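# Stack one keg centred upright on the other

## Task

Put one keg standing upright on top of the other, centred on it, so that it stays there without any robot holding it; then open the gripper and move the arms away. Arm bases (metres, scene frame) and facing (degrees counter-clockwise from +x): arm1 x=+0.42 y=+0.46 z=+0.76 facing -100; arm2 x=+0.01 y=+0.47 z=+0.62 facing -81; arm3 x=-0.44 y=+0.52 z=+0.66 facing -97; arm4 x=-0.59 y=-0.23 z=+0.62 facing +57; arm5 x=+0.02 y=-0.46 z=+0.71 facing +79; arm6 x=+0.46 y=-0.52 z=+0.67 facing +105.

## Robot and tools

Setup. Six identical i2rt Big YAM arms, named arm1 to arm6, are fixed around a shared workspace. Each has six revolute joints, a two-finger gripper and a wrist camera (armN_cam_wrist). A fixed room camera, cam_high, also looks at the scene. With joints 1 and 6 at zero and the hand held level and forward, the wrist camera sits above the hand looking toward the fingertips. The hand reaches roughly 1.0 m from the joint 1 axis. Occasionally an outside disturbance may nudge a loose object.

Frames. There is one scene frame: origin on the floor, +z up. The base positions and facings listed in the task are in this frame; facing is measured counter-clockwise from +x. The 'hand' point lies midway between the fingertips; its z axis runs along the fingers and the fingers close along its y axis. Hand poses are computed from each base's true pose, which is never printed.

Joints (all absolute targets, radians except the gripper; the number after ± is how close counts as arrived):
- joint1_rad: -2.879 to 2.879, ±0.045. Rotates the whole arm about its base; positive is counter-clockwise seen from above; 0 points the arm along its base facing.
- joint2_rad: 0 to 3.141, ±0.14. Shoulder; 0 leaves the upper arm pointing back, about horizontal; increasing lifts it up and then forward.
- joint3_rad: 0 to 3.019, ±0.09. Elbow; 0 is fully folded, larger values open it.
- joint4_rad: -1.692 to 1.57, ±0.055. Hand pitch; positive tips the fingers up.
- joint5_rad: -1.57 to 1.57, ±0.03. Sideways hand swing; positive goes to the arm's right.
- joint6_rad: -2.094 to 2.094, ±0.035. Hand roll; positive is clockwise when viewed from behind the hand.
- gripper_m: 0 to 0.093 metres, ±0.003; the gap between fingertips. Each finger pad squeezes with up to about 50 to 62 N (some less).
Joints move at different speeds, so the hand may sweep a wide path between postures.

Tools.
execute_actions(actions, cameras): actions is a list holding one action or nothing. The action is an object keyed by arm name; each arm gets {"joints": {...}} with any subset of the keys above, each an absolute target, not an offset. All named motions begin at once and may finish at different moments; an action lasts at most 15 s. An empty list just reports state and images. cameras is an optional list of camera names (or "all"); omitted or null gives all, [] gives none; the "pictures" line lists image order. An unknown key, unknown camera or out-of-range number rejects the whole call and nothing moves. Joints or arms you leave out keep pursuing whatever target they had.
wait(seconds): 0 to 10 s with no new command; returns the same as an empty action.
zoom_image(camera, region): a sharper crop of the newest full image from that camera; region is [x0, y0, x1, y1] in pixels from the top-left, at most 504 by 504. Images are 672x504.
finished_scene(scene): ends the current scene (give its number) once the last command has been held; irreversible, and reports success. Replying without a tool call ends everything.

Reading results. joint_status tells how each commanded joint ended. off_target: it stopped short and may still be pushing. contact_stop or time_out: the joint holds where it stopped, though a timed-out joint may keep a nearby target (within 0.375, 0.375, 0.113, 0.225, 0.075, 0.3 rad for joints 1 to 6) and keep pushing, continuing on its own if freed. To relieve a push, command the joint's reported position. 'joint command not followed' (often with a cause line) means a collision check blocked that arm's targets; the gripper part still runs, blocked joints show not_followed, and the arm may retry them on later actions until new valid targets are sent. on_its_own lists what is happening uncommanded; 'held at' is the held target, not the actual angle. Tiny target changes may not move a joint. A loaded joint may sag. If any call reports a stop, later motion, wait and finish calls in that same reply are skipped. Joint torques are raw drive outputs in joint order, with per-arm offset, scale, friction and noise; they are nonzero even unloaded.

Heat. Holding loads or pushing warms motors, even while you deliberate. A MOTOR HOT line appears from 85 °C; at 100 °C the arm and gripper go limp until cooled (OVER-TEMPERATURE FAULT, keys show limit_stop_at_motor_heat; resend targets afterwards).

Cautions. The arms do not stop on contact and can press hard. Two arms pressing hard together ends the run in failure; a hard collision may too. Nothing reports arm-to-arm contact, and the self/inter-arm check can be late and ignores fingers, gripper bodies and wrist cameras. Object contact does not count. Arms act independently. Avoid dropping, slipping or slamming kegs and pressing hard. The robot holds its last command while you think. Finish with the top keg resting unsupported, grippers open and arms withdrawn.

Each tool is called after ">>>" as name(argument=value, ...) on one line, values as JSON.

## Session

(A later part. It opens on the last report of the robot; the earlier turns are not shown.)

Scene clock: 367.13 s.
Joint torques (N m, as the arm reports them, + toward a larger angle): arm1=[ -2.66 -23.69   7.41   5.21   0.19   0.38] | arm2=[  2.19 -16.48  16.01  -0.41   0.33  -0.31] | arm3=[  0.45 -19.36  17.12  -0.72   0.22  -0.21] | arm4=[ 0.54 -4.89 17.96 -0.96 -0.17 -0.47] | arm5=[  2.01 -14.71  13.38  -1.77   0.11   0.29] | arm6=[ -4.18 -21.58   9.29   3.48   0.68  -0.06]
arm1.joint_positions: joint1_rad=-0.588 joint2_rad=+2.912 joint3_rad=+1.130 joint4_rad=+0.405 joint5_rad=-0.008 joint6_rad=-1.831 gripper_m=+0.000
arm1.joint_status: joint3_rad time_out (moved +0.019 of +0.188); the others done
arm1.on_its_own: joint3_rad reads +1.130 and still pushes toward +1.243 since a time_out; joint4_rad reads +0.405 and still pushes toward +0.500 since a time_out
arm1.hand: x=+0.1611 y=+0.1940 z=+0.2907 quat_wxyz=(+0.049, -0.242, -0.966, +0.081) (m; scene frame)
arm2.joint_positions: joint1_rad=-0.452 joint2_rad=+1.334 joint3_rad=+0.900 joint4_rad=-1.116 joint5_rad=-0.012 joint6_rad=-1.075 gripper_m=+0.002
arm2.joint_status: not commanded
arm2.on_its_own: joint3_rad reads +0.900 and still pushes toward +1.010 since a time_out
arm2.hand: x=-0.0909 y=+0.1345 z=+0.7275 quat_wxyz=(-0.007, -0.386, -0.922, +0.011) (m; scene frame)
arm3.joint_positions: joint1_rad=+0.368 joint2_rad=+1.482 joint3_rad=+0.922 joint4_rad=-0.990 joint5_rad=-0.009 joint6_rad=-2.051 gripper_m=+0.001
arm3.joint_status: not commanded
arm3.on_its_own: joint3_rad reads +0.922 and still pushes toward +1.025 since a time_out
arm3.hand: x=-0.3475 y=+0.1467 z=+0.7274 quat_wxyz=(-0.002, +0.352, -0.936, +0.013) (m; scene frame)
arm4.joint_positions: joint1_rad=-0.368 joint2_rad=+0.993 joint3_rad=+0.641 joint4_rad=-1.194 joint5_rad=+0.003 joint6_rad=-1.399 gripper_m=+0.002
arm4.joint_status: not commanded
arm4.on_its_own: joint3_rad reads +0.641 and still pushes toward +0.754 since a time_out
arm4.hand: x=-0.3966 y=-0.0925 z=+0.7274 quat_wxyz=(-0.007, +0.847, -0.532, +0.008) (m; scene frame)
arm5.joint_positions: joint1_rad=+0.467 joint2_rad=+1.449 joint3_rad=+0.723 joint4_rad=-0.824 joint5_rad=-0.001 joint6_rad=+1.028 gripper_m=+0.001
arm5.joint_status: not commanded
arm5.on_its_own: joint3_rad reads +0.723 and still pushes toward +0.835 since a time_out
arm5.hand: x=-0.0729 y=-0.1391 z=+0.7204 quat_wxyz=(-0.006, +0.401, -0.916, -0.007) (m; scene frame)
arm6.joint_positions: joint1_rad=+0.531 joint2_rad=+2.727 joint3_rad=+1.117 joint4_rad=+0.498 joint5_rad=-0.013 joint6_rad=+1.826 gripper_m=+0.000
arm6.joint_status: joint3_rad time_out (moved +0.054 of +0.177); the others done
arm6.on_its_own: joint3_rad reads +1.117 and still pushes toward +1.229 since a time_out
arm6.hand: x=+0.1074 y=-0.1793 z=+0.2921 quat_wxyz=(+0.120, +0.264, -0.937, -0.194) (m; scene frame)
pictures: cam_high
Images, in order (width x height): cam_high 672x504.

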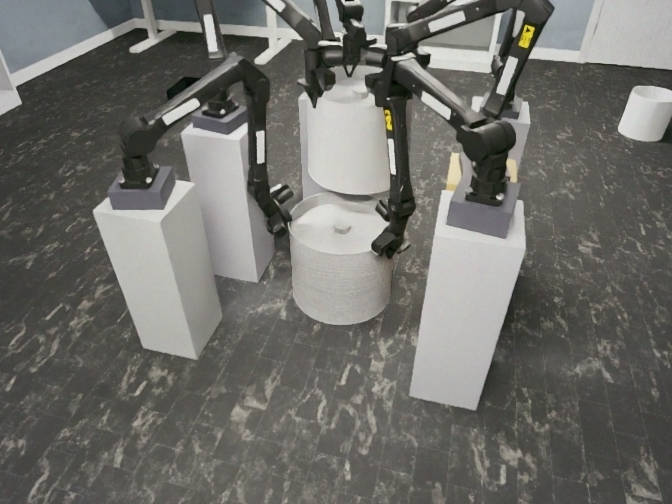

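>>> execute_actions(actions=[{"arm1":{"joints":{"joint1_rad":-0.12,"joint2_rad":2.88,"joint3_rad":1.08,"joint4_rad":0.35}},"arm6":{"joints":{"joint1_rad":0.06,"joint2_rad":2.7,"joint3_rad":1.0,"joint4_rad":0.52}}}], cameras=[])

>>> execute_actions(actions=[{"arm1":{"joints":{"joint3_rad":1.15,"joint4_rad":0.5}},"arm6":{"joints":{"joint3_rad":1.1,"joint4_rad":0.56}}}], cameras=[])

>>> execute_actions(actions=[{"arm1":{"joints":{"joint1_rad":-0.42,"joint2_rad":2.85,"joint3_rad":1.27,"joint4_rad":0.56}},"arm6":{"joints":{"joint1_rad":0.33,"joint2_rad":2.66,"joint3_rad":1.26,"joint4_rad":0.46}}}], cameras=["cam_high"])

Scene clock: 383.73 s.
Joint torques (N m, as the arm reports them, + toward a larger angle): arm1=[ -2.42 -13.86  -2.92   0.08  -0.09   0.19] | arm2=[  1.67 -16.07  16.2   -0.23   0.33  -0.23] | arm3=[  0.57 -19.47  16.91  -0.77   0.29  -0.19] | arm4=[ 0.41 -4.84 17.94 -1.   -0.16 -0.45] | arm5=[  2.3  -14.53  13.42  -1.78   0.12   0.29] | arm6=[ -0.13 -15.99  -1.35   1.89   0.1    0.01]
arm1.joint_positions: joint1_rad=-0.113 joint2_rad=+2.877 joint3_rad=+1.087 joint4_rad=+0.357 joint5_rad=+0.000 joint6_rad=-1.813 gripper_m=+0.000
arm1.joint_status: all done
arm1.hand: x=+0.3178 y=+0.1248 z=+0.3002 quat_wxyz=(+0.022, -0.018, -0.998, +0.059) (m; scene frame)
arm2.joint_positions: joint1_rad=-0.452 joint2_rad=+1.334 joint3_rad=+0.900 joint4_rad=-1.116 joint5_rad=-0.012 joint6_rad=-1.075 gripper_m=+0.002
arm2.joint_status: not commanded
arm2.on_its_own: joint3_rad reads +0.900 and still pushes toward +1.010 since a time_out
arm2.hand: x=-0.0909 y=+0.1345 z=+0.7275 quat_wxyz=(-0.007, -0.386, -0.922, +0.011) (m; scene frame)
arm3.joint_positions: joint1_rad=+0.368 joint2_rad=+1.482 joint3_rad=+0.922 joint4_rad=-0.990 joint5_rad=-0.009 joint6_rad=-2.051 gripper_m=+0.001
arm3.joint_status: not commanded
arm3.on_its_own: joint3_rad reads +0.922 and still pushes toward +1.025 since a time_out
arm3.hand: x=-0.3475 y=+0.1467 z=+0.7274 quat_wxyz=(-0.002, +0.352, -0.936, +0.013) (m; scene frame)
arm4.joint_positions: joint1_rad=-0.368 joint2_rad=+0.993 joint3_rad=+0.641 joint4_rad=-1.194 joint5_rad=+0.003 joint6_rad=-1.399 gripper_m=+0.002
arm4.joint_status: not commanded
arm4.on_its_own: joint3_rad reads +0.641 and still pushes toward +0.754 since a time_out
arm4.hand: x=-0.3966 y=-0.0925 z=+0.7274 quat_wxyz=(-0.007, +0.847, -0.532, +0.008) (m; scene frame)
arm5.joint_positions: joint1_rad=+0.467 joint2_rad=+1.449 joint3_rad=+0.723 joint4_rad=-0.824 joint5_rad=-0.001 joint6_rad=+1.028 gripper_m=+0.001
arm5.joint_status: not commanded
arm5.on_its_own: joint3_rad reads +0.723 and still pushes toward +0.835 since a time_out
arm5.hand: x=-0.0729 y=-0.1391 z=+0.7204 quat_wxyz=(-0.006, +0.401, -0.916, -0.007) (m; scene frame)
arm6.joint_positions: joint1_rad=+0.051 joint2_rad=+2.728 joint3_rad=+1.004 joint4_rad=+0.499 joint5_rad=+0.001 joint6_rad=+1.816 gripper_m=+0.000
arm6.joint_status: all done
arm6.hand: x=+0.3283 y=-0.1191 z=+0.2852 quat_wxyz=(+0.048, +0.037, -0.984, -0.167) (m; scene frame)
pictures: none
No camera images: the call's "cameras" was empty. Leave "cameras" out to get every camera's image.

Scene clock: 384.70 s.
Joint torques (N m, as the arm reports them, + toward a larger angle): arm1=[ -2.39 -14.71  -1.48   1.56   0.08   0.21] | arm2=[  0.94 -15.98  15.99  -0.29   0.28  -0.28] | arm3=[  0.7  -19.02  17.18  -0.74   0.25  -0.23] | arm4=[ 0.52 -4.82 17.96 -1.01 -0.17 -0.46] | arm5=[  2.26 -14.73  13.42  -1.79   0.11   0.29] | arm6=[ -0.18 -16.57  -0.11   2.1    0.09   0.03]
arm1.joint_positions: joint1_rad=-0.113 joint2_rad=+2.874 joint3_rad=+1.152 joint4_rad=+0.486 joint5_rad=-0.005 joint6_rad=-1.813 gripper_m=+0.000
arm1.joint_status: all done
arm1.hand: x=+0.2989 y=+0.0547 z=+0.3070 quat_wxyz=(+0.045, -0.017, -0.987, +0.154) (m; scene frame)
arm2.joint_positions: joint1_rad=-0.452 joint2_rad=+1.334 joint3_rad=+0.900 joint4_rad=-1.116 joint5_rad=-0.012 joint6_rad=-1.075 gripper_m=+0.002
arm2.joint_status: not commanded
arm2.on_its_own: joint3_rad reads +0.900 and still pushes toward +1.010 since a time_out
arm2.hand: x=-0.0909 y=+0.1345 z=+0.7275 quat_wxyz=(-0.007, -0.386, -0.922, +0.011) (m; scene frame)
arm3.joint_positions: joint1_rad=+0.368 joint2_rad=+1.482 joint3_rad=+0.922 joint4_rad=-0.990 joint5_rad=-0.009 joint6_rad=-2.051 gripper_m=+0.001
arm3.joint_status: not commanded
arm3.on_its_own: joint3_rad reads +0.922 and still pushes toward +1.025 since a time_out
arm3.hand: x=-0.3475 y=+0.1467 z=+0.7274 quat_wxyz=(-0.002, +0.352, -0.936, +0.013) (m; scene frame)
arm4.joint_positions: joint1_rad=-0.368 joint2_rad=+0.993 joint3_rad=+0.641 joint4_rad=-1.194 joint5_rad=+0.003 joint6_rad=-1.399 gripper_m=+0.002
arm4.joint_status: not commanded
arm4.on_its_own: joint3_rad reads +0.641 and still pushes toward +0.754 since a time_out
arm4.hand: x=-0.3966 y=-0.0925 z=+0.7274 quat_wxyz=(-0.007, +0.847, -0.532, +0.008) (m; scene frame)
arm5.joint_positions: joint1_rad=+0.467 joint2_rad=+1.449 joint3_rad=+0.723 joint4_rad=-0.824 joint5_rad=-0.001 joint6_rad=+1.028 gripper_m=+0.001
arm5.joint_status: not commanded
arm5.on_its_own: joint3_rad reads +0.723 and still pushes toward +0.835 since a time_out
arm5.hand: x=-0.0729 y=-0.1391 z=+0.7204 quat_wxyz=(-0.006, +0.401, -0.916, -0.007) (m; scene frame)
arm6.joint_positions: joint1_rad=+0.051 joint2_rad=+2.722 joint3_rad=+1.104 joint4_rad=+0.541 joint5_rad=+0.001 joint6_rad=+1.815 gripper_m=+0.000
arm6.joint_status: all done
arm6.hand: x=+0.3052 y=-0.0495 z=+0.2987 quat_wxyz=(+0.068, +0.037, -0.968, -0.237) (m; scene frame)
pictures: none
No camera images: the call's "cameras" was empty. Leave "cameras" out to get every camera's image.

Scene clock: 386.13 s.
Joint torques (N m, as the arm reports them, + toward a larger angle): arm1=[ -2.57 -18.36   2.81   2.57   0.28   0.22] | arm2=[  1.61 -15.99  16.19  -0.14   0.29  -0.23] | arm3=[  0.54 -19.27  17.07  -0.87   0.27  -0.2 ] | arm4=[ 0.45 -4.77 17.92 -1.03 -0.18 -0.48] | arm5=[  2.09 -14.83  13.42  -1.75   0.11   0.28] | arm6=[ -2.21 -19.46   3.16   1.42   0.01   0.03]
arm1.joint_positions: joint1_rad=-0.410 joint2_rad=+2.874 joint3_rad=+1.235 joint4_rad=+0.530 joint5_rad=-0.011 joint6_rad=-1.813 gripper_m=+0.000
arm1.joint_status: all done
arm1.hand: x=+0.1514 y=+0.0557 z=+0.3170 quat_wxyz=(+0.091, -0.159, -0.961, +0.206) (m; scene frame)
arm2.joint_positions: joint1_rad=-0.452 joint2_rad=+1.334 joint3_rad=+0.900 joint4_rad=-1.116 joint5_rad=-0.012 joint6_rad=-1.075 gripper_m=+0.002
arm2.joint_status: not commanded
arm2.on_its_own: joint3_rad reads +0.900 and still pushes toward +1.010 since a time_out
arm2.hand: x=-0.0909 y=+0.1345 z=+0.7275 quat_wxyz=(-0.007, -0.386, -0.922, +0.011) (m; scene frame)
arm3.joint_positions: joint1_rad=+0.368 joint2_rad=+1.482 joint3_rad=+0.922 joint4_rad=-0.990 joint5_rad=-0.009 joint6_rad=-2.051 gripper_m=+0.001
arm3.joint_status: not commanded
arm3.on_its_own: joint3_rad reads +0.922 and still pushes toward +1.025 since a time_out
arm3.hand: x=-0.3475 y=+0.1467 z=+0.7274 quat_wxyz=(-0.002, +0.352, -0.936, +0.013) (m; scene frame)
arm4.joint_positions: joint1_rad=-0.368 joint2_rad=+0.993 joint3_rad=+0.641 joint4_rad=-1.194 joint5_rad=+0.003 joint6_rad=-1.399 gripper_m=+0.002
arm4.joint_status: not commanded
arm4.on_its_own: joint3_rad reads +0.641 and still pushes toward +0.754 since a time_out
arm4.hand: x=-0.3966 y=-0.0925 z=+0.7274 quat_wxyz=(-0.007, +0.847, -0.532, +0.008) (m; scene frame)
arm5.joint_positions: joint1_rad=+0.467 joint2_rad=+1.449 joint3_rad=+0.723 joint4_rad=-0.824 joint5_rad=-0.001 joint6_rad=+1.028 gripper_m=+0.001
arm5.joint_status: not commanded
arm5.on_its_own: joint3_rad reads +0.723 and still pushes toward +0.835 since a time_out
arm5.hand: x=-0.0729 y=-0.1391 z=+0.7204 quat_wxyz=(-0.006, +0.401, -0.916, -0.007) (m; scene frame)
arm6.joint_positions: joint1_rad=+0.336 joint2_rad=+2.700 joint3_rad=+1.242 joint4_rad=+0.460 joint5_rad=+0.003 joint6_rad=+1.814 gripper_m=+0.000
arm6.joint_status: all done
arm6.hand: x=+0.1367 y=-0.0503 z=+0.3184 quat_wxyz=(+0.115, +0.172, -0.943, -0.259) (m; scene frame)
pictures: cam_high
joint command not followed: on one or more control steps a check withheld the commanded joint targets of the arm6 arm, and it was not sent them on those steps.
cause: the commanded joint targets would bring a part of the robot too close to another arm (this arm's wrist (the part past joint 4) and the other arm's wrist (the part past joint 4)); next, command targets that bring no part of the robot closer to that arm.
Images, in order (width x height): cam_high 672x504.

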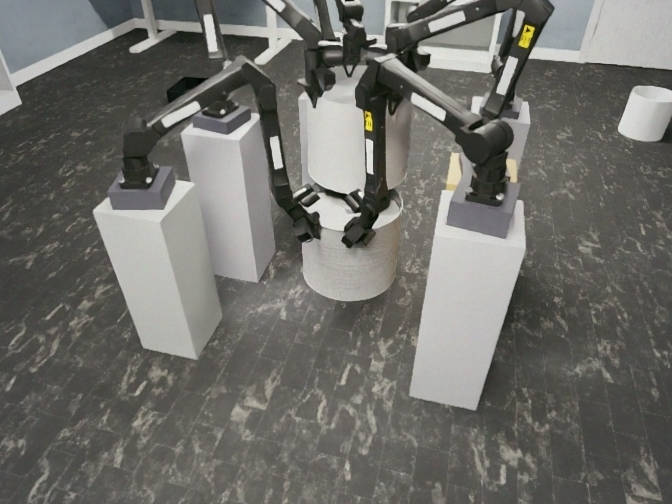

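>>> execute_actions(actions=[{"arm1":{"joints":{"joint1_rad":-0.59,"joint2_rad":2.89,"joint3_rad":1.47,"joint4_rad":0.5}},"arm6":{"joints":{"joint1_rad":0.46,"joint2_rad":2.7,"joint3_rad":1.42,"joint4_rad":0.29}}}], cameras=["cam_high","arm1_cam_wrist"])

Scene clock: 395.97 s.
Joint torques (N m, as the arm reports them, + toward a larger angle): arm1=[ -4.52 -22.42   8.7    2.97   0.5    0.11] | arm2=[  1.18 -16.69  16.12  -0.15   0.34  -0.28] | arm3=[  1.21 -19.    17.13  -0.75   0.29  -0.17] | arm4=[ 0.6  -4.81 17.91 -1.01 -0.17 -0.46] | arm5=[  2.26 -14.72  13.4   -1.8    0.11   0.28] | arm6=[  0.15 -18.74   7.23   1.62  -0.16   0.08]
arm1.joint_positions: joint1_rad=-0.553 joint2_rad=+2.955 joint3_rad=+1.372 joint4_rad=+0.461 joint5_rad=-0.017 joint6_rad=-1.802 gripper_m=+0.000
arm1.joint_status: joint3_rad time_out (moved +0.137 of +0.235); the others done
arm1.on_its_own: joint3_rad reads +1.372 and still pushes toward +1.470 since a time_out
arm1.hand: x=+0.0832 y=+0.0823 z=+0.2845 quat_wxyz=(+0.100, -0.232, -0.948, +0.196) (m; scene frame)
arm2.joint_positions: joint1_rad=-0.452 joint2_rad=+1.334 joint3_rad=+0.900 joint4_rad=-1.116 joint5_rad=-0.012 joint6_rad=-1.075 gripper_m=+0.002
arm2.joint_status: not commanded
arm2.on_its_own: joint3_rad reads +0.900 and still pushes toward +1.010 since a time_out
arm2.hand: x=-0.0909 y=+0.1345 z=+0.7275 quat_wxyz=(-0.007, -0.386, -0.922, +0.011) (m; scene frame)
arm3.joint_positions: joint1_rad=+0.368 joint2_rad=+1.482 joint3_rad=+0.922 joint4_rad=-0.990 joint5_rad=-0.009 joint6_rad=-2.051 gripper_m=+0.001
arm3.joint_status: not commanded
arm3.on_its_own: joint3_rad reads +0.922 and still pushes toward +1.025 since a time_out
arm3.hand: x=-0.3475 y=+0.1467 z=+0.7274 quat_wxyz=(-0.002, +0.352, -0.936, +0.013) (m; scene frame)
arm4.joint_positions: joint1_rad=-0.368 joint2_rad=+0.993 joint3_rad=+0.641 joint4_rad=-1.194 joint5_rad=+0.003 joint6_rad=-1.399 gripper_m=+0.002
arm4.joint_status: not commanded
arm4.on_its_own: joint3_rad reads +0.641 and still pushes toward +0.754 since a time_out
arm4.hand: x=-0.3966 y=-0.0925 z=+0.7274 quat_wxyz=(-0.007, +0.847, -0.532, +0.008) (m; scene frame)
arm5.joint_positions: joint1_rad=+0.467 joint2_rad=+1.449 joint3_rad=+0.723 joint4_rad=-0.824 joint5_rad=-0.001 joint6_rad=+1.028 gripper_m=+0.001
arm5.joint_status: not commanded
arm5.on_its_own: joint3_rad reads +0.723 and still pushes toward +0.835 since a time_out
arm5.hand: x=-0.0729 y=-0.1391 z=+0.7204 quat_wxyz=(-0.006, +0.401, -0.916, -0.007) (m; scene frame)
arm6.joint_positions: joint1_rad=+0.447 joint2_rad=+2.722 joint3_rad=+1.361 joint4_rad=+0.282 joint5_rad=+0.007 joint6_rad=+1.808 gripper_m=+0.000
arm6.joint_status: all done
arm6.hand: x=+0.0735 y=-0.0720 z=+0.3063 quat_wxyz=(+0.108, +0.229, -0.942, -0.219) (m; scene frame)
pictures: arm1_cam_wrist, cam_high
Images, in order (width x height): arm1_cam_wrist 672x504, cam_high 672x504.

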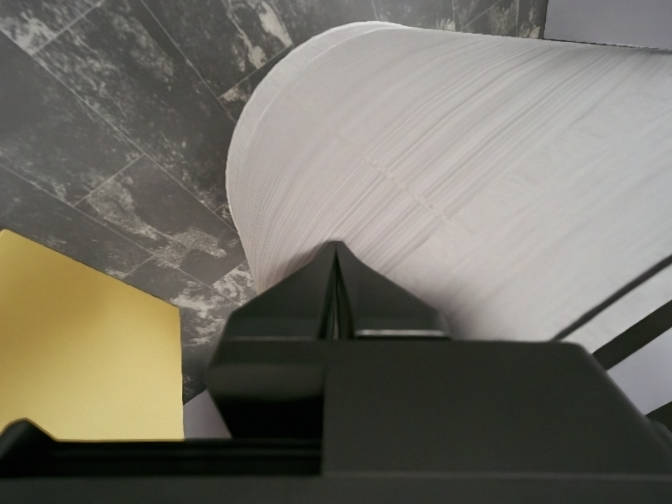

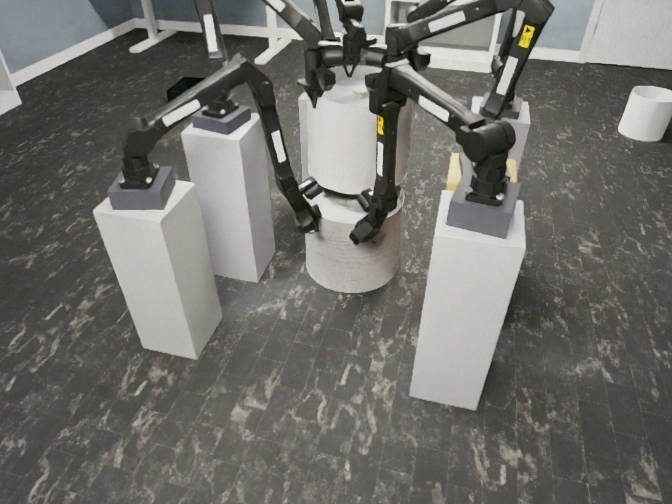

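>>> execute_actions(actions=[{"arm1":{"joints":{"joint1_rad":-0.66,"joint2_rad":2.94,"joint3_rad":1.5,"joint4_rad":0.68}},"arm6":{"joints":{"joint1_rad":0.545,"joint2_rad":2.73,"joint3_rad":1.46,"joint4_rad":0.49}}}], cameras=["cam_high"])

Scene clock: 415.73 s.
Joint torques (N m, as the arm reports them, + toward a larger angle): arm1=[ -5.61 -22.55   9.53   5.63   1.12   0.11] | arm2=[  1.18 -16.48  15.93  -0.37   0.28  -0.23] | arm3=[  1.26 -18.96  17.25  -0.78   0.29  -0.21] | arm4=[ 0.61 -4.83 17.93 -0.98 -0.17 -0.46] | arm5=[  2.23 -14.68  13.44  -1.75   0.1    0.28] | arm6=[  3.72 -19.81   9.95   6.26  -1.     0.09]
arm1.joint_positions: joint1_rad=-0.607 joint2_rad=+3.013 joint3_rad=+1.377 joint4_rad=+0.590 joint5_rad=-0.036 joint6_rad=-1.802 gripper_m=+0.000
arm1.joint_status: joint1_rad time_out (moved -0.054 of -0.107); joint3_rad time_out (moved +0.004 of +0.128); joint4_rad time_out (moved +0.129 of +0.219); the others done
arm1.on_its_own: joint1_rad reads -0.607 and still pushes toward -0.660 since a time_out; joint3_rad reads +1.377 and still pushes toward +1.489 since a time_out; joint4_rad reads +0.590 and still pushes toward +0.680 since a time_out
arm1.hand: x=+0.0681 y=+0.1020 z=+0.2722 quat_wxyz=(+0.115, -0.252, -0.933, +0.230) (m; scene frame)
arm2.joint_positions: joint1_rad=-0.452 joint2_rad=+1.334 joint3_rad=+0.900 joint4_rad=-1.116 joint5_rad=-0.012 joint6_rad=-1.075 gripper_m=+0.002
arm2.joint_status: not commanded
arm2.on_its_own: joint3_rad reads +0.900 and still pushes toward +1.010 since a time_out
arm2.hand: x=-0.0909 y=+0.1345 z=+0.7275 quat_wxyz=(-0.007, -0.386, -0.922, +0.011) (m; scene frame)
arm3.joint_positions: joint1_rad=+0.368 joint2_rad=+1.482 joint3_rad=+0.922 joint4_rad=-0.990 joint5_rad=-0.009 joint6_rad=-2.051 gripper_m=+0.001
arm3.joint_status: not commanded
arm3.on_its_own: joint3_rad reads +0.922 and still pushes toward +1.025 since a time_out
arm3.hand: x=-0.3475 y=+0.1467 z=+0.7274 quat_wxyz=(-0.002, +0.352, -0.936, +0.013) (m; scene frame)
arm4.joint_positions: joint1_rad=-0.368 joint2_rad=+0.993 joint3_rad=+0.641 joint4_rad=-1.194 joint5_rad=+0.003 joint6_rad=-1.399 gripper_m=+0.002
arm4.joint_status: not commanded
arm4.on_its_own: joint3_rad reads +0.641 and still pushes toward +0.754 since a time_out
arm4.hand: x=-0.3966 y=-0.0925 z=+0.7274 quat_wxyz=(-0.007, +0.847, -0.532, +0.008) (m; scene frame)
arm5.joint_positions: joint1_rad=+0.467 joint2_rad=+1.449 joint3_rad=+0.723 joint4_rad=-0.824 joint5_rad=-0.001 joint6_rad=+1.028 gripper_m=+0.001
arm5.joint_status: not commanded
arm5.on_its_own: joint3_rad reads +0.723 and still pushes toward +0.835 since a time_out
arm5.hand: x=-0.0729 y=-0.1391 z=+0.7204 quat_wxyz=(-0.006, +0.401, -0.916, -0.007) (m; scene frame)
arm6.joint_positions: joint1_rad=+0.496 joint2_rad=+2.767 joint3_rad=+1.363 joint4_rad=+0.376 joint5_rad=+0.026 joint6_rad=+1.807 gripper_m=+0.000
arm6.joint_status: joint1_rad time_out (moved +0.049 of +0.098); joint3_rad time_out (moved +0.002 of +0.099); joint4_rad time_out (moved +0.095 of +0.208); the others done
arm6.on_its_own: joint1_rad reads +0.496 and still pushes toward +0.545 since a time_out; joint3_rad reads +1.363 and still pushes toward +1.460 since a time_out; joint4_rad reads +0.376 and still pushes toward +0.490 since a time_out
arm6.hand: x=+0.0556 y=-0.0902 z=+0.2922 quat_wxyz=(+0.117, +0.248, -0.931, -0.242) (m; scene frame)
pictures: cam_high
Images, in order (width x height): cam_high 672x504.

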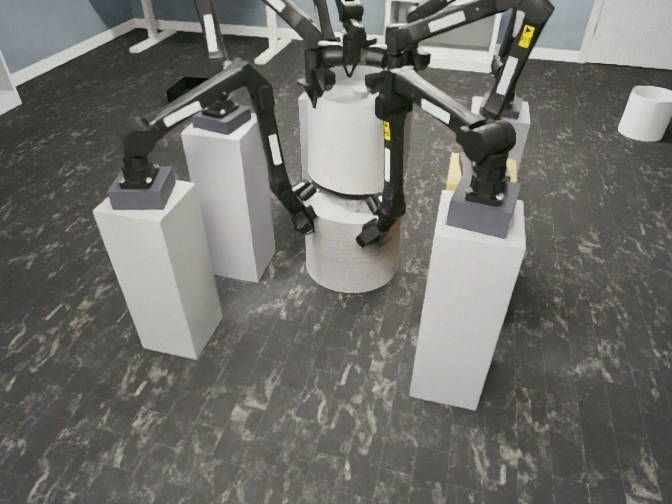

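>>> execute_actions(actions=[{"arm1":{"joints":{"joint1_rad":-0.3,"joint2_rad":2.9,"joint3_rad":1.0,"joint4_rad":0.9,"joint6_rad":0}},"arm6":{"joints":{"joint1_rad":0.3,"joint2_rad":2.7,"joint3_rad":0.9,"joint4_rad":0.9,"joint6_rad":0}},"arm2":{"joints":{"joint1_rad":-0.29,"joint2_rad":1.22,"joint3_rad":0.96,"joint6_rad":-0.91}},"arm3":{"joints":{"joint1_rad":0.515,"joint2_rad":1.41,"joint3_rad":1.055,"joint6_rad":-1.91}},"arm4":{"joints":{"joint1_rad":-0.45,"joint2_rad":1.1,"joint3_rad":0.87,"joint4_rad":-1.18,"joint6_rad":-1.48}},"arm5":{"joints":{"joint1_rad":0.295,"joint2_rad":1.335,"joint3_rad":0.84,"joint6_rad":0.86}}}], cameras=[])

Scene clock: 428.33 s.
Joint torques (N m, as the arm reports them, + toward a larger angle): arm1=[ -2.49 -14.16  -2.22   1.55   0.05   0.19] | arm2=[  0.9  -17.09  14.47   0.77   0.08  -0.31] | arm3=[  0.43 -17.95  18.05  -0.62   0.4   -0.35] | arm4=[ 0.27 -8.14 17.69 -1.25 -0.11 -0.25] | arm5=[  0.54 -14.88  13.42  -1.27   0.52  -0.07] | arm6=[ -0.56 -13.63  -0.94   2.78   0.     0.1 ]
arm1.joint_positions: joint1_rad=-0.291 joint2_rad=+2.903 joint3_rad=+0.996 joint4_rad=+0.897 joint5_rad=-0.002 joint6_rad=-0.014 gripper_m=+0.000
arm1.joint_status: all done
arm1.hand: x=+0.2353 y=+0.0978 z=+0.3381 quat_wxyz=(-0.137, -0.812, -0.516, +0.235) (m; scene frame)
arm2.joint_positions: joint1_rad=-0.287 joint2_rad=+1.294 joint3_rad=+0.874 joint4_rad=-1.147 joint5_rad=-0.005 joint6_rad=-0.894 gripper_m=+0.002
arm2.joint_status: all done
arm2.hand: x=-0.0332 y=+0.1397 z=+0.7309 quat_wxyz=(-0.003, -0.393, -0.919, +0.002) (m; scene frame)
arm3.joint_positions: joint1_rad=+0.519 joint2_rad=+1.494 joint3_rad=+0.940 joint4_rad=-0.995 joint5_rad=-0.013 joint6_rad=-1.884 gripper_m=+0.001
arm3.joint_status: joint3_rad time_out (moved +0.017 of +0.133); the others done
arm3.on_its_own: joint3_rad reads +0.940 and still pushes toward +1.052 since a time_out
arm3.hand: x=-0.2895 y=+0.1599 z=+0.7284 quat_wxyz=(-0.006, +0.345, -0.939, +0.012) (m; scene frame)
arm4.joint_positions: joint1_rad=-0.444 joint2_rad=+1.158 joint3_rad=+0.748 joint4_rad=-1.136 joint5_rad=+0.001 joint6_rad=-1.453 gripper_m=+0.002
arm4.joint_status: joint3_rad time_out (moved +0.107 of +0.229); the others done
arm4.on_its_own: joint3_rad reads +0.748 and still pushes toward +0.860 since a time_out
arm4.hand: x=-0.3425 y=-0.0806 z=+0.7263 quat_wxyz=(-0.007, +0.840, -0.542, +0.008) (m; scene frame)
arm5.joint_positions: joint1_rad=+0.300 joint2_rad=+1.450 joint3_rad=+0.723 joint4_rad=-0.836 joint5_rad=-0.012 joint6_rad=+0.872 gripper_m=+0.001
arm5.joint_status: joint3_rad time_out (moved +0.000 of +0.117); the others done
arm5.on_its_own: joint3_rad reads +0.723 and still pushes toward +0.835 since a time_out
arm5.hand: x=-0.0198 y=-0.1315 z=+0.7205 quat_wxyz=(-0.001, +0.396, -0.918, -0.002) (m; scene frame)
arm6.joint_positions: joint1_rad=+0.295 joint2_rad=+2.706 joint3_rad=+0.898 joint4_rad=+0.873 joint5_rad=+0.001 joint6_rad=+0.016 gripper_m=+0.000
arm6.joint_status: all done
arm6.hand: x=+0.2203 y=-0.1386 z=+0.3329 quat_wxyz=(-0.150, +0.828, -0.465, -0.275) (m; scene frame)
pictures: none
No camera images: the call's "cameras" was empty. Leave "cameras" out to get every camera's image.

>>> execute_actions(actions=[{"arm1":{"joints":{"joint3_rad":0.9,"joint4_rad":1.5}},"arm6":{"joints":{"joint3_rad":0.75,"joint4_rad":1.5}},"arm2":{"joints":{"joint1_rad":-0.135,"joint2_rad":1.2,"joint3_rad":0.915,"joint4_rad":-1.11,"joint6_rad":-0.75}},"arm3":{"joints":{"joint1_rad":0.645,"joint2_rad":1.48,"joint3_rad":1.09,"joint4_rad":-1.0,"joint6_rad":-1.765}},"arm4":{"joints":{"joint1_rad":-0.51,"joint2_rad":1.26,"joint3_rad":0.97,"joint4_rad":-1.11,"joint6_rad":-1.53}},"arm5":{"joints":{"joint1_rad":0.13,"joint2_rad":1.375,"joint3_rad":0.85,"joint4_rad":-0.85,"joint6_rad":0.7}}}], cameras=["cam_high","arm1_cam_wrist","arm6_cam_wrist"])

Scene clock: 444.63 s.
Joint torques (N m, as the arm reports them, + toward a larger angle): arm1=[ -2.46 -13.4   -2.9    2.76   0.05   0.18] | arm2=[ -0.06 -17.12  13.84   0.45   0.43  -0.41] | arm3=[ -0.21 -18.21  17.85  -0.73   0.46  -0.28] | arm4=[  0.98 -10.18  17.49  -1.    -0.38  -0.06] | arm5=[  0.75 -14.67  13.26  -1.23   0.39  -0.04] | arm6=[ -0.55 -12.75  -1.96   3.43   0.     0.05]
arm1.joint_positions: joint1_rad=-0.291 joint2_rad=+2.899 joint3_rad=+0.900 joint4_rad=+1.486 joint5_rad=-0.002 joint6_rad=-0.014 gripper_m=+0.000
arm1.joint_status: all done
arm1.hand: x=+0.2139 y=+0.0508 z=+0.4396 quat_wxyz=(-0.257, -0.730, -0.466, +0.429) (m; scene frame)
arm2.joint_positions: joint1_rad=-0.119 joint2_rad=+1.282 joint3_rad=+0.834 joint4_rad=-1.111 joint5_rad=-0.014 joint6_rad=-0.724 gripper_m=+0.002
arm2.joint_status: all done
arm2.hand: x=+0.0240 y=+0.1441 z=+0.7207 quat_wxyz=(-0.009, -0.394, -0.919, +0.004) (m; scene frame)
arm3.joint_positions: joint1_rad=+0.654 joint2_rad=+1.560 joint3_rad=+0.977 joint4_rad=-0.967 joint5_rad=-0.015 joint6_rad=-1.747 gripper_m=+0.001
arm3.joint_status: joint3_rad time_out (moved +0.037 of +0.150); the others done
arm3.on_its_own: joint3_rad reads +0.977 and still pushes toward +1.089 since a time_out
arm3.hand: x=-0.2327 y=+0.1672 z=+0.7156 quat_wxyz=(-0.008, +0.344, -0.939, +0.010) (m; scene frame)
arm4.joint_positions: joint1_rad=-0.514 joint2_rad=+1.321 joint3_rad=+0.849 joint4_rad=-1.073 joint5_rad=+0.008 joint6_rad=-1.519 gripper_m=+0.002
arm4.joint_status: joint3_rad time_out (moved +0.101 of +0.222); the others done
arm4.on_its_own: joint3_rad reads +0.849 and still pushes toward +0.962 since a time_out
arm4.hand: x=-0.2858 y=-0.0755 z=+0.7145 quat_wxyz=(-0.005, +0.839, -0.543, +0.012) (m; scene frame)
arm5.joint_positions: joint1_rad=+0.133 joint2_rad=+1.482 joint3_rad=+0.725 joint4_rad=-0.812 joint5_rad=-0.008 joint6_rad=+0.706 gripper_m=+0.001
arm5.joint_status: joint3_rad time_out (moved +0.002 of +0.127); the others done
arm5.on_its_own: joint3_rad reads +0.725 and still pushes toward +0.837 since a time_out
arm5.hand: x=+0.0364 y=-0.1264 z=+0.7120 quat_wxyz=(-0.002, +0.395, -0.919, +0.001) (m; scene frame)
arm6.joint_positions: joint1_rad=+0.295 joint2_rad=+2.706 joint3_rad=+0.750 joint4_rad=+1.469 joint5_rad=+0.001 joint6_rad=+0.016 gripper_m=+0.000
arm6.joint_status: all done
arm6.hand: x=+0.2107 y=-0.1237 z=+0.4330 quat_wxyz=(-0.247, +0.747, -0.419, -0.454) (m; scene frame)
pictures: arm1_cam_wrist, arm6_cam_wrist, cam_high
Images, in order (width x height): arm1_cam_wrist 672x504, arm6_cam_wrist 672x504, cam_high 672x504.

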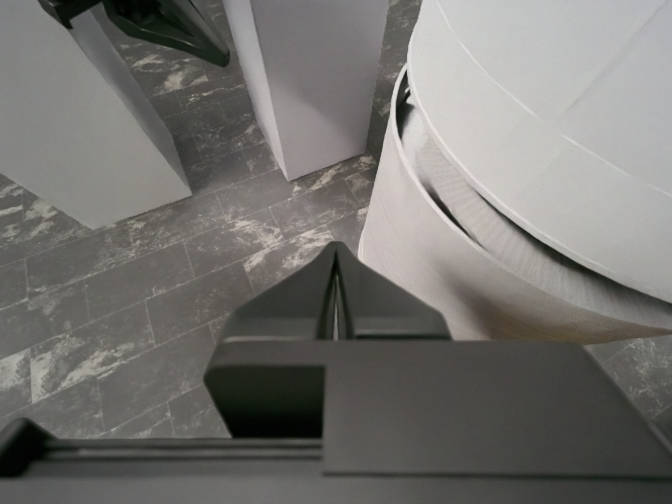

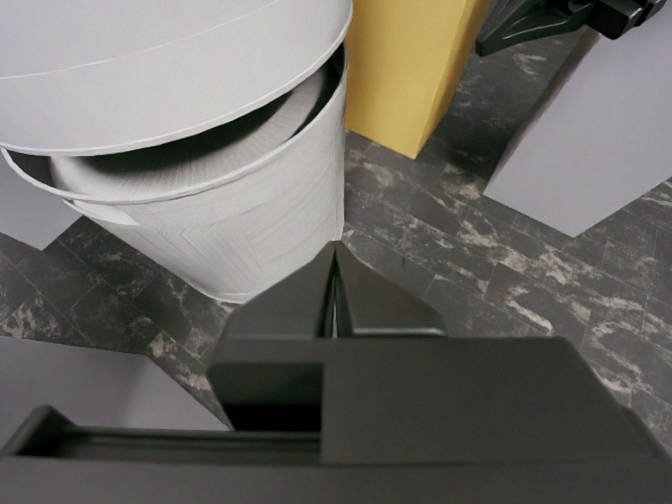

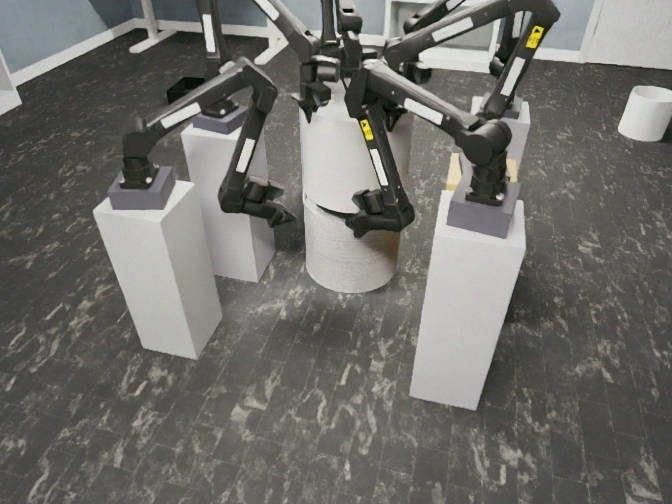

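>>> execute_actions(actions=[{"arm2":{"joints":{"joint1_rad":-0.15,"joint2_rad":1.26,"joint3_rad":0.86,"joint4_rad":-1.0}},"arm3":{"joints":{"joint1_rad":0.635,"joint2_rad":1.545,"joint3_rad":1.045,"joint4_rad":-0.89}},"arm4":{"joints":{"joint2_rad":1.305,"joint3_rad":0.9,"joint4_rad":-1.0}},"arm5":{"joints":{"joint1_rad":0.145,"joint2_rad":1.455,"joint3_rad":0.8,"joint4_rad":-0.72}}}], cameras=["arm1_cam_wrist","arm6_cam_wrist"])

Scene clock: 455.40 s.
Joint torques (N m, as the arm reports them, + toward a larger angle): arm1=[ -2.46 -13.49  -2.91   2.78   0.04   0.18] | arm2=[ -0.63 -16.9   13.69   0.77   0.21  -0.39] | arm3=[ -0.29 -18.6   15.47   1.11   0.12  -0.22] | arm4=[  0.99 -11.16  14.54   0.1   -0.25   0.  ] | arm5=[  1.99 -15.72  11.26  -0.11   0.53   0.04] | arm6=[ -0.58 -12.77  -1.97   3.43   0.     0.05]
arm1.joint_positions: joint1_rad=-0.291 joint2_rad=+2.899 joint3_rad=+0.900 joint4_rad=+1.486 joint5_rad=-0.002 joint6_rad=-0.014 gripper_m=+0.000
arm1.joint_status: not commanded
arm1.hand: x=+0.2139 y=+0.0508 z=+0.4396 quat_wxyz=(-0.257, -0.730, -0.466, +0.429) (m; scene frame)
arm2.joint_positions: joint1_rad=-0.122 joint2_rad=+1.335 joint3_rad=+0.779 joint4_rad=-1.010 joint5_rad=-0.007 joint6_rad=-0.728 gripper_m=+0.002
arm2.joint_status: all done
arm2.hand: x=+0.0219 y=+0.1455 z=+0.6860 quat_wxyz=(-0.004, -0.394, -0.919, +0.002) (m; scene frame)
arm3.joint_positions: joint1_rad=+0.653 joint2_rad=+1.618 joint3_rad=+0.955 joint4_rad=-0.905 joint5_rad=-0.006 joint6_rad=-1.753 gripper_m=+0.001
arm3.joint_status: joint3_rad off_target (ended at +0.955, target +1.045); the others done
arm3.on_its_own: joint3_rad reads +0.955 and still pushes toward +1.045 since a time_out
arm3.hand: x=-0.2343 y=+0.1663 z=+0.6865 quat_wxyz=(-0.002, +0.346, -0.938, +0.003) (m; scene frame)
arm4.joint_positions: joint1_rad=-0.515 joint2_rad=+1.376 joint3_rad=+0.816 joint4_rad=-0.998 joint5_rad=+0.005 joint6_rad=-1.526 gripper_m=+0.002
arm4.joint_status: all done
arm4.hand: x=-0.2849 y=-0.0749 z=+0.6858 quat_wxyz=(+0.000, +0.841, -0.541, +0.007) (m; scene frame)
arm5.joint_positions: joint1_rad=+0.134 joint2_rad=+1.576 joint3_rad=+0.708 joint4_rad=-0.708 joint5_rad=-0.013 joint6_rad=+0.699 gripper_m=+0.001
arm5.joint_status: joint3_rad time_out (moved -0.017 of +0.075); the others done
arm5.on_its_own: joint3_rad reads +0.708 and still pushes toward +0.800 since a time_out
arm5.hand: x=+0.0358 y=-0.1233 z=+0.6779 quat_wxyz=(+0.002, +0.399, -0.917, +0.003) (m; scene frame)
arm6.joint_positions: joint1_rad=+0.295 joint2_rad=+2.706 joint3_rad=+0.750 joint4_rad=+1.469 joint5_rad=+0.001 joint6_rad=+0.016 gripper_m=+0.000
arm6.joint_status: not commanded
arm6.hand: x=+0.2107 y=-0.1237 z=+0.4330 quat_wxyz=(-0.247, +0.747, -0.419, -0.454) (m; scene frame)
pictures: arm1_cam_wrist, arm6_cam_wrist
Images, in order (width x height): arm1_cam_wrist 672x504, arm6_cam_wrist 672x504.

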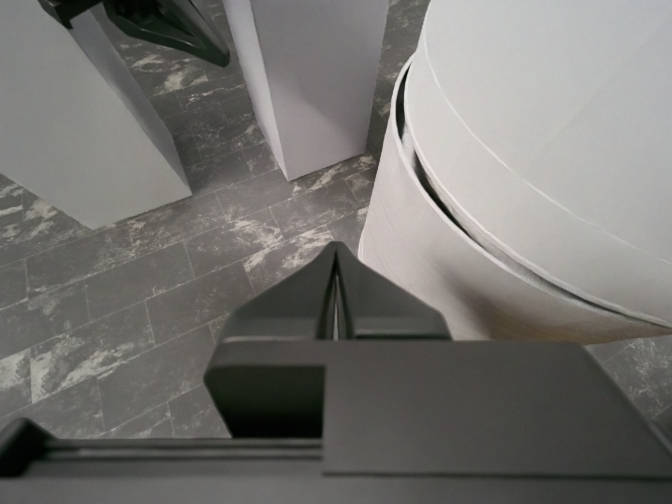

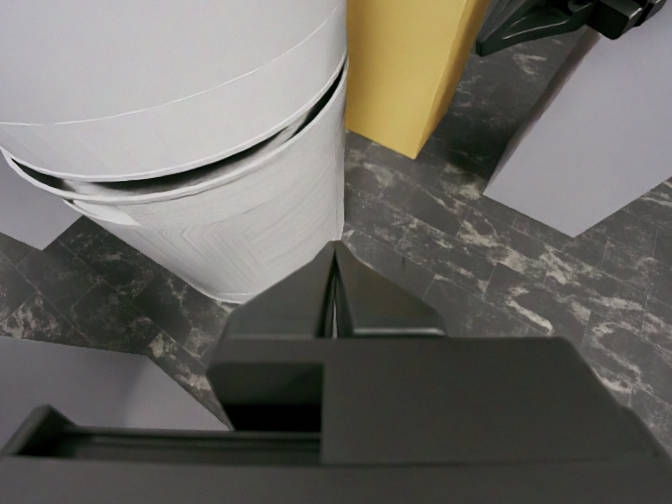

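>>> execute_actions(actions=[{"arm2":{"joints":{"joint2_rad":1.285,"joint3_rad":0.845,"joint4_rad":-0.97}},"arm3":{"joints":{"joint2_rad":1.585,"joint3_rad":1.02,"joint4_rad":-0.85}},"arm4":{"joints":{"joint2_rad":1.325,"joint3_rad":0.885,"joint4_rad":-0.965}}}], cameras=["arm1_cam_wrist","arm6_cam_wrist"])

>>> execute_actions(actions=[{"arm2":{"joints":{"joint2_rad":1.33,"joint3_rad":0.805,"joint4_rad":-0.945}},"arm3":{"joints":{"joint2_rad":1.63,"joint3_rad":0.98,"joint4_rad":-0.83}},"arm4":{"joints":{"joint2_rad":1.37,"joint3_rad":0.84,"joint4_rad":-0.94}},"arm5":{"joints":{"joint2_rad":1.52,"joint3_rad":0.755,"joint4_rad":-0.68}}}], cameras=["arm1_cam_wrist","arm6_cam_wrist"])

Scene clock: 475.13 s.
Joint torques (N m, as the arm reports them, + toward a larger angle): arm1=[ -2.48 -13.43  -2.91   2.77   0.05   0.18] | arm2=[ -1.66 -15.49  12.68   0.89   0.48  -0.39] | arm3=[ -0.65 -16.05  13.92   1.08   0.18  -0.25] | arm4=[  1.3  -10.23  14.28   0.27  -0.71   0.  ] | arm5=[  2.11 -15.93  11.56  -0.12   0.25   0.02] | arm6=[ -0.55 -12.74  -1.97   3.41   0.     0.05]
arm1.joint_positions: joint1_rad=-0.291 joint2_rad=+2.899 joint3_rad=+0.900 joint4_rad=+1.486 joint5_rad=-0.002 joint6_rad=-0.014 gripper_m=+0.000
arm1.joint_status: not commanded
arm1.hand: x=+0.2139 y=+0.0508 z=+0.4396 quat_wxyz=(-0.257, -0.730, -0.466, +0.429) (m; scene frame)
arm2.joint_positions: joint1_rad=-0.122 joint2_rad=+1.346 joint3_rad=+0.771 joint4_rad=-0.979 joint5_rad=-0.016 joint6_rad=-0.728 gripper_m=+0.002
arm2.joint_status: all done
arm2.hand: x=+0.0235 y=+0.1422 z=+0.6804 quat_wxyz=(-0.011, -0.393, -0.919, +0.005) (m; scene frame)
arm3.joint_positions: joint1_rad=+0.653 joint2_rad=+1.635 joint3_rad=+0.944 joint4_rad=-0.864 joint5_rad=-0.008 joint6_rad=-1.753 gripper_m=+0.002
arm3.joint_status: all done
arm3.hand: x=-0.2327 y=+0.1639 z=+0.6770 quat_wxyz=(-0.004, +0.346, -0.938, +0.009) (m; scene frame)
arm4.joint_positions: joint1_rad=-0.517 joint2_rad=+1.384 joint3_rad=+0.803 joint4_rad=-0.971 joint5_rad=+0.017 joint6_rad=-1.526 gripper_m=+0.002
arm4.joint_status: all done
arm4.hand: x=-0.2834 y=-0.0772 z=+0.6795 quat_wxyz=(+0.000, +0.840, -0.542, +0.014) (m; scene frame)
arm5.joint_positions: joint1_rad=+0.134 joint2_rad=+1.576 joint3_rad=+0.702 joint4_rad=-0.708 joint5_rad=-0.005 joint6_rad=+0.700 gripper_m=+0.001
arm5.joint_status: not commanded
arm5.on_its_own: joint3_rad reads +0.702 and still pushes toward +0.800 since a time_out
arm5.hand: x=+0.0370 y=-0.1264 z=+0.6765 quat_wxyz=(-0.001, +0.398, -0.917, +0.007) (m; scene frame)
arm6.joint_positions: joint1_rad=+0.295 joint2_rad=+2.706 joint3_rad=+0.750 joint4_rad=+1.469 joint5_rad=+0.001 joint6_rad=+0.016 gripper_m=+0.000
arm6.joint_status: not commanded
arm6.hand: x=+0.2107 y=-0.1237 z=+0.4330 quat_wxyz=(-0.247, +0.747, -0.419, -0.454) (m; scene frame)
pictures: arm1_cam_wrist, arm6_cam_wrist
Images, in order (width x height): arm1_cam_wrist 672x504, arm6_cam_wrist 672x504.

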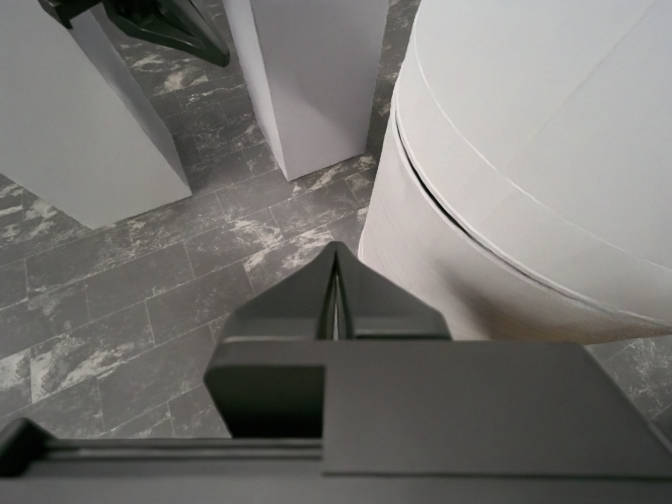

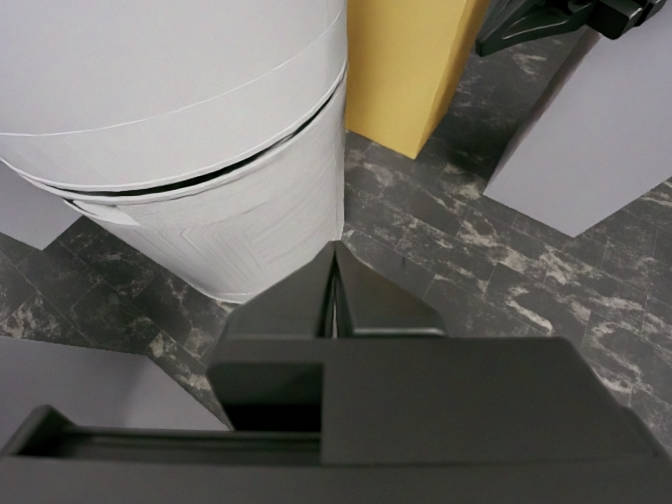

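Scene clock: 475.70 s.
Joint torques (N m, as the arm reports them, + toward a larger angle): arm1=[ -2.48 -13.46  -2.9    2.77   0.04   0.19] | arm2=[ -1.3  -12.64  10.13   0.81   0.73  -0.32] | arm3=[ -0.68 -13.22  11.21   0.84   0.2   -0.25] | arm4=[ 1.7  -8.06 11.24  0.53 -0.67  0.04] | arm5=[  2.21 -12.8    9.59   0.36   0.16   0.03] | arm6=[ -0.56 -12.71  -1.97   3.42   0.     0.05]
arm1.joint_positions: joint1_rad=-0.291 joint2_rad=+2.899 joint3_rad=+0.900 joint4_rad=+1.486 joint5_rad=-0.002 joint6_rad=-0.014 gripper_m=+0.000
arm1.joint_status: not commanded
arm1.hand: x=+0.2139 y=+0.0508 z=+0.4396 quat_wxyz=(-0.257, -0.730, -0.466, +0.429) (m; scene frame)
arm2.joint_positions: joint1_rad=-0.122 joint2_rad=+1.360 joint3_rad=+0.762 joint4_rad=-0.953 joint5_rad=-0.022 joint6_rad=-0.728 gripper_m=+0.002
arm2.joint_status: all done
arm2.hand: x=+0.0247 y=+0.1406 z=+0.6735 quat_wxyz=(-0.015, -0.393, -0.919, +0.006) (m; scene frame)
arm3.joint_positions: joint1_rad=+0.653 joint2_rad=+1.642 joint3_rad=+0.935 joint4_rad=-0.838 joint5_rad=-0.009 joint6_rad=-1.751 gripper_m=+0.001
arm3.joint_status: all done
arm3.hand: x=-0.2321 y=+0.1629 z=+0.6716 quat_wxyz=(-0.006, +0.345, -0.938, +0.014) (m; scene frame)
arm4.joint_positions: joint1_rad=-0.525 joint2_rad=+1.392 joint3_rad=+0.791 joint4_rad=-0.950 joint5_rad=+0.016 joint6_rad=-1.529 gripper_m=+0.002
arm4.joint_status: all done
arm4.hand: x=-0.2833 y=-0.0802 z=+0.6728 quat_wxyz=(+0.000, +0.839, -0.544, +0.013) (m; scene frame)
arm5.joint_positions: joint1_rad=+0.132 joint2_rad=+1.591 joint3_rad=+0.685 joint4_rad=-0.680 joint5_rad=-0.003 joint6_rad=+0.700 gripper_m=+0.001
arm5.joint_status: all done
arm5.hand: x=+0.0378 y=-0.1310 z=+0.6677 quat_wxyz=(-0.001, +0.398, -0.917, +0.010) (m; scene frame)
arm6.joint_positions: joint1_rad=+0.295 joint2_rad=+2.706 joint3_rad=+0.750 joint4_rad=+1.469 joint5_rad=+0.001 joint6_rad=+0.016 gripper_m=+0.000
arm6.joint_status: not commanded
arm6.hand: x=+0.2107 y=-0.1237 z=+0.4330 quat_wxyz=(-0.247, +0.747, -0.419, -0.454) (m; scene frame)
pictures: arm1_cam_wrist, arm6_cam_wrist
Images, in order (width x height): arm1_cam_wrist 672x504, arm6_cam_wrist 672x504.

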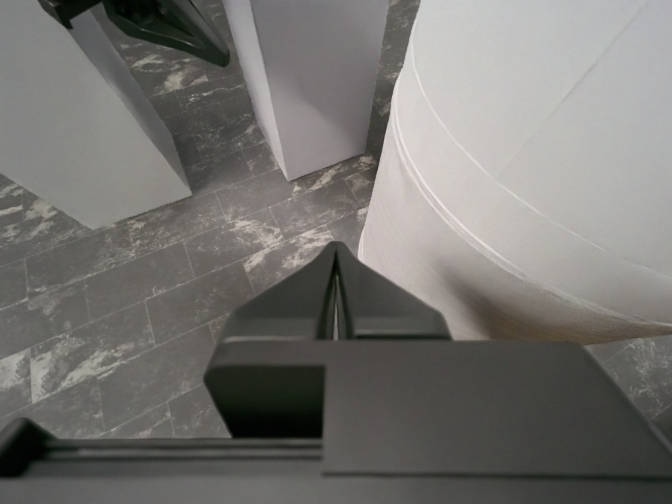

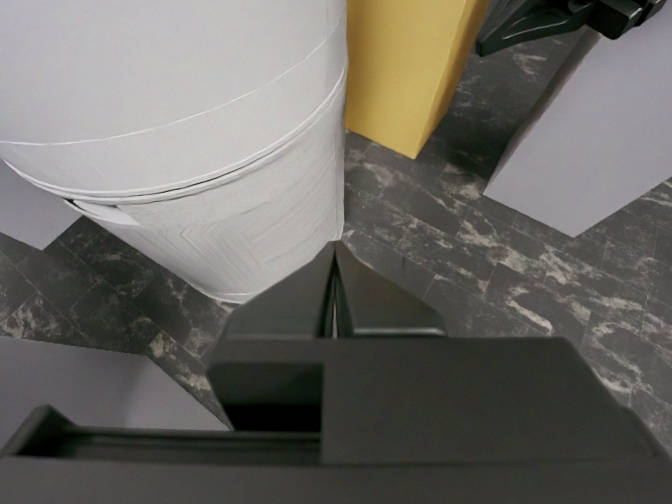

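Seated.

>>> execute_actions(actions=[{"arm2":{"joints":{"gripper_m":0.07,"joint3_rad":0.78}},"arm3":{"joints":{"gripper_m":0.07,"joint3_rad":0.955}},"arm4":{"joints":{"gripper_m":0.07,"joint3_rad":0.81}},"arm5":{"joints":{"gripper_m":0.07,"joint3_rad":0.705,"joint2_rad":1.56}},"arm1":{"joints":{"joint1_rad":0.5}}}], cameras=[])

>>> execute_actions(actions=[{"arm2":{"joints":{"joint2_rad":0.95}},"arm3":{"joints":{"joint2_rad":1.2}},"arm4":{"joints":{"joint2_rad":0.95}},"arm5":{"joints":{"joint2_rad":1.1}},"arm1":{"joints":{"joint1_rad":1}},"arm6":{"joints":{"joint1_rad":-0.2}}}], cameras=["cam_high"])

Scene clock: 487.17 s.
Joint torques (N m, as the arm reports them, + toward a larger angle): arm1=[ -1.23 -13.35  -2.96   2.71  -0.01   0.17] | arm2=[  0.37 -10.58   8.4    0.86  -0.05  -0.33] | arm3=[ -0.64 -13.86   8.98   0.71   0.1   -0.19] | arm4=[ 1.41 -7.76  8.67  0.44 -0.11  0.04] | arm5=[ 2.13 -8.38  6.19  0.68 -0.05  0.04] | arm6=[ -0.54 -12.73  -1.97   3.43  -0.01   0.05]
arm1.joint_positions: joint1_rad=+0.499 joint2_rad=+2.899 joint3_rad=+0.900 joint4_rad=+1.487 joint5_rad=+0.000 joint6_rad=-0.012 gripper_m=+0.000
arm1.joint_status: all done
arm1.hand: x=+0.5678 y=+0.0285 z=+0.4366 quat_wxyz=(-0.403, -0.498, -0.710, +0.292) (m; scene frame)
arm2.joint_positions: joint1_rad=-0.143 joint2_rad=+1.343 joint3_rad=+0.762 joint4_rad=-0.953 joint5_rad=-0.002 joint6_rad=-0.736 gripper_m=+0.070
arm2.joint_status: all done
arm2.hand: x=+0.0142 y=+0.1391 z=+0.6786 quat_wxyz=(-0.009, -0.400, -0.916, +0.018) (m; scene frame)
arm3.joint_positions: joint1_rad=+0.653 joint2_rad=+1.641 joint3_rad=+0.936 joint4_rad=-0.832 joint5_rad=-0.003 joint6_rad=-1.755 gripper_m=+0.070
arm3.joint_status: all done
arm3.hand: x=-0.2318 y=+0.1606 z=+0.6722 quat_wxyz=(-0.004, +0.347, -0.938, +0.018) (m; scene frame)
arm4.joint_positions: joint1_rad=-0.521 joint2_rad=+1.386 joint3_rad=+0.792 joint4_rad=-0.947 joint5_rad=+0.002 joint6_rad=-1.530 gripper_m=+0.070
arm4.joint_status: all done
arm4.hand: x=-0.2833 y=-0.0761 z=+0.6753 quat_wxyz=(-0.008, +0.840, -0.542, +0.010) (m; scene frame)
arm5.joint_positions: joint1_rad=+0.134 joint2_rad=+1.566 joint3_rad=+0.689 joint4_rad=-0.687 joint5_rad=+0.003 joint6_rad=+0.698 gripper_m=+0.070
arm5.joint_status: all done
arm5.hand: x=+0.0380 y=-0.1270 z=+0.6762 quat_wxyz=(-0.008, +0.400, -0.917, +0.001) (m; scene frame)
arm6.joint_positions: joint1_rad=+0.295 joint2_rad=+2.706 joint3_rad=+0.750 joint4_rad=+1.469 joint5_rad=+0.001 joint6_rad=+0.016 gripper_m=+0.000
arm6.joint_status: not commanded
arm6.hand: x=+0.2107 y=-0.1237 z=+0.4330 quat_wxyz=(-0.247, +0.747, -0.419, -0.454) (m; scene frame)
pictures: none
No camera images: the call's "cameras" was empty. Leave "cameras" out to get every camera's image.

Scene clock: 488.40 s.
Joint torques (N m, as the arm reports them, + toward a larger angle): arm1=[ -1.71 -13.4   -2.97   2.7   -0.01   0.17] | arm2=[ 0.96 -3.57 10.21  1.49  0.   -0.24] | arm3=[-0.59 -7.61 11.73  1.36  0.02 -0.15] | arm4=[ 1.46 -2.34 10.84  1.14 -0.11  0.08] | arm5=[ 1.87 -4.04  9.13  1.6  -0.05  0.  ] | arm6=[ -0.81 -12.74  -1.96   3.43   0.01   0.06]
arm1.joint_positions: joint1_rad=+1.003 joint2_rad=+2.899 joint3_rad=+0.900 joint4_rad=+1.487 joint5_rad=+0.000 joint6_rad=-0.012 gripper_m=+0.000
arm1.joint_status: all done
arm1.hand: x=+0.7598 y=+0.1555 z=+0.4368 quat_wxyz=(-0.465, -0.307, -0.811, +0.179) (m; scene frame)
arm2.joint_positions: joint1_rad=-0.143 joint2_rad=+0.943 joint3_rad=+0.762 joint4_rad=-0.953 joint5_rad=-0.002 joint6_rad=-0.736 gripper_m=+0.070
arm2.joint_status: all done
arm2.hand: x=+0.0144 y=+0.1361 z=+0.8044 quat_wxyz=(-0.090, -0.390, -0.895, +0.198) (m; scene frame)
arm3.joint_positions: joint1_rad=+0.653 joint2_rad=+1.191 joint3_rad=+0.936 joint4_rad=-0.832 joint5_rad=-0.003 joint6_rad=-1.755 gripper_m=+0.070
arm3.joint_status: all done
arm3.hand: x=-0.2251 y=+0.1499 z=+0.8556 quat_wxyz=(-0.041, +0.338, -0.910, +0.238) (m; scene frame)
arm4.joint_positions: joint1_rad=-0.521 joint2_rad=+0.941 joint3_rad=+0.792 joint4_rad=-0.947 joint5_rad=+0.002 joint6_rad=-1.530 gripper_m=+0.070
arm4.joint_status: all done
arm4.hand: x=-0.2822 y=-0.0744 z=+0.8208 quat_wxyz=(-0.198, +0.818, -0.527, +0.122) (m; scene frame)
arm5.joint_positions: joint1_rad=+0.134 joint2_rad=+1.089 joint3_rad=+0.689 joint4_rad=-0.687 joint5_rad=+0.002 joint6_rad=+0.698 gripper_m=+0.070
arm5.joint_status: all done
arm5.hand: x=+0.0379 y=-0.0877 z=+0.8371 quat_wxyz=(-0.113, +0.389, -0.890, -0.210) (m; scene frame)
arm6.joint_positions: joint1_rad=-0.204 joint2_rad=+2.706 joint3_rad=+0.750 joint4_rad=+1.469 joint5_rad=+0.001 joint6_rad=+0.014 gripper_m=+0.000
arm6.joint_status: all done
arm6.hand: x=+0.4304 y=-0.0526 z=+0.4332 quat_wxyz=(-0.351, +0.620, -0.590, -0.379) (m; scene frame)
pictures: cam_high
Images, in order (width x height): cam_high 672x504.

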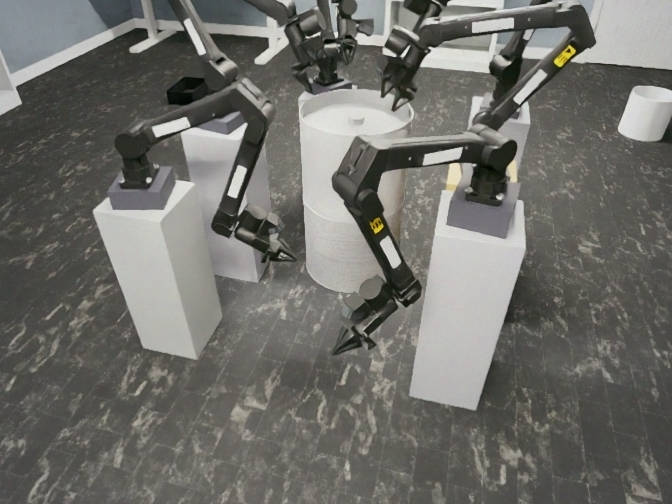

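>>> finished_scene(scene=1)

The scene is finished: the task was done.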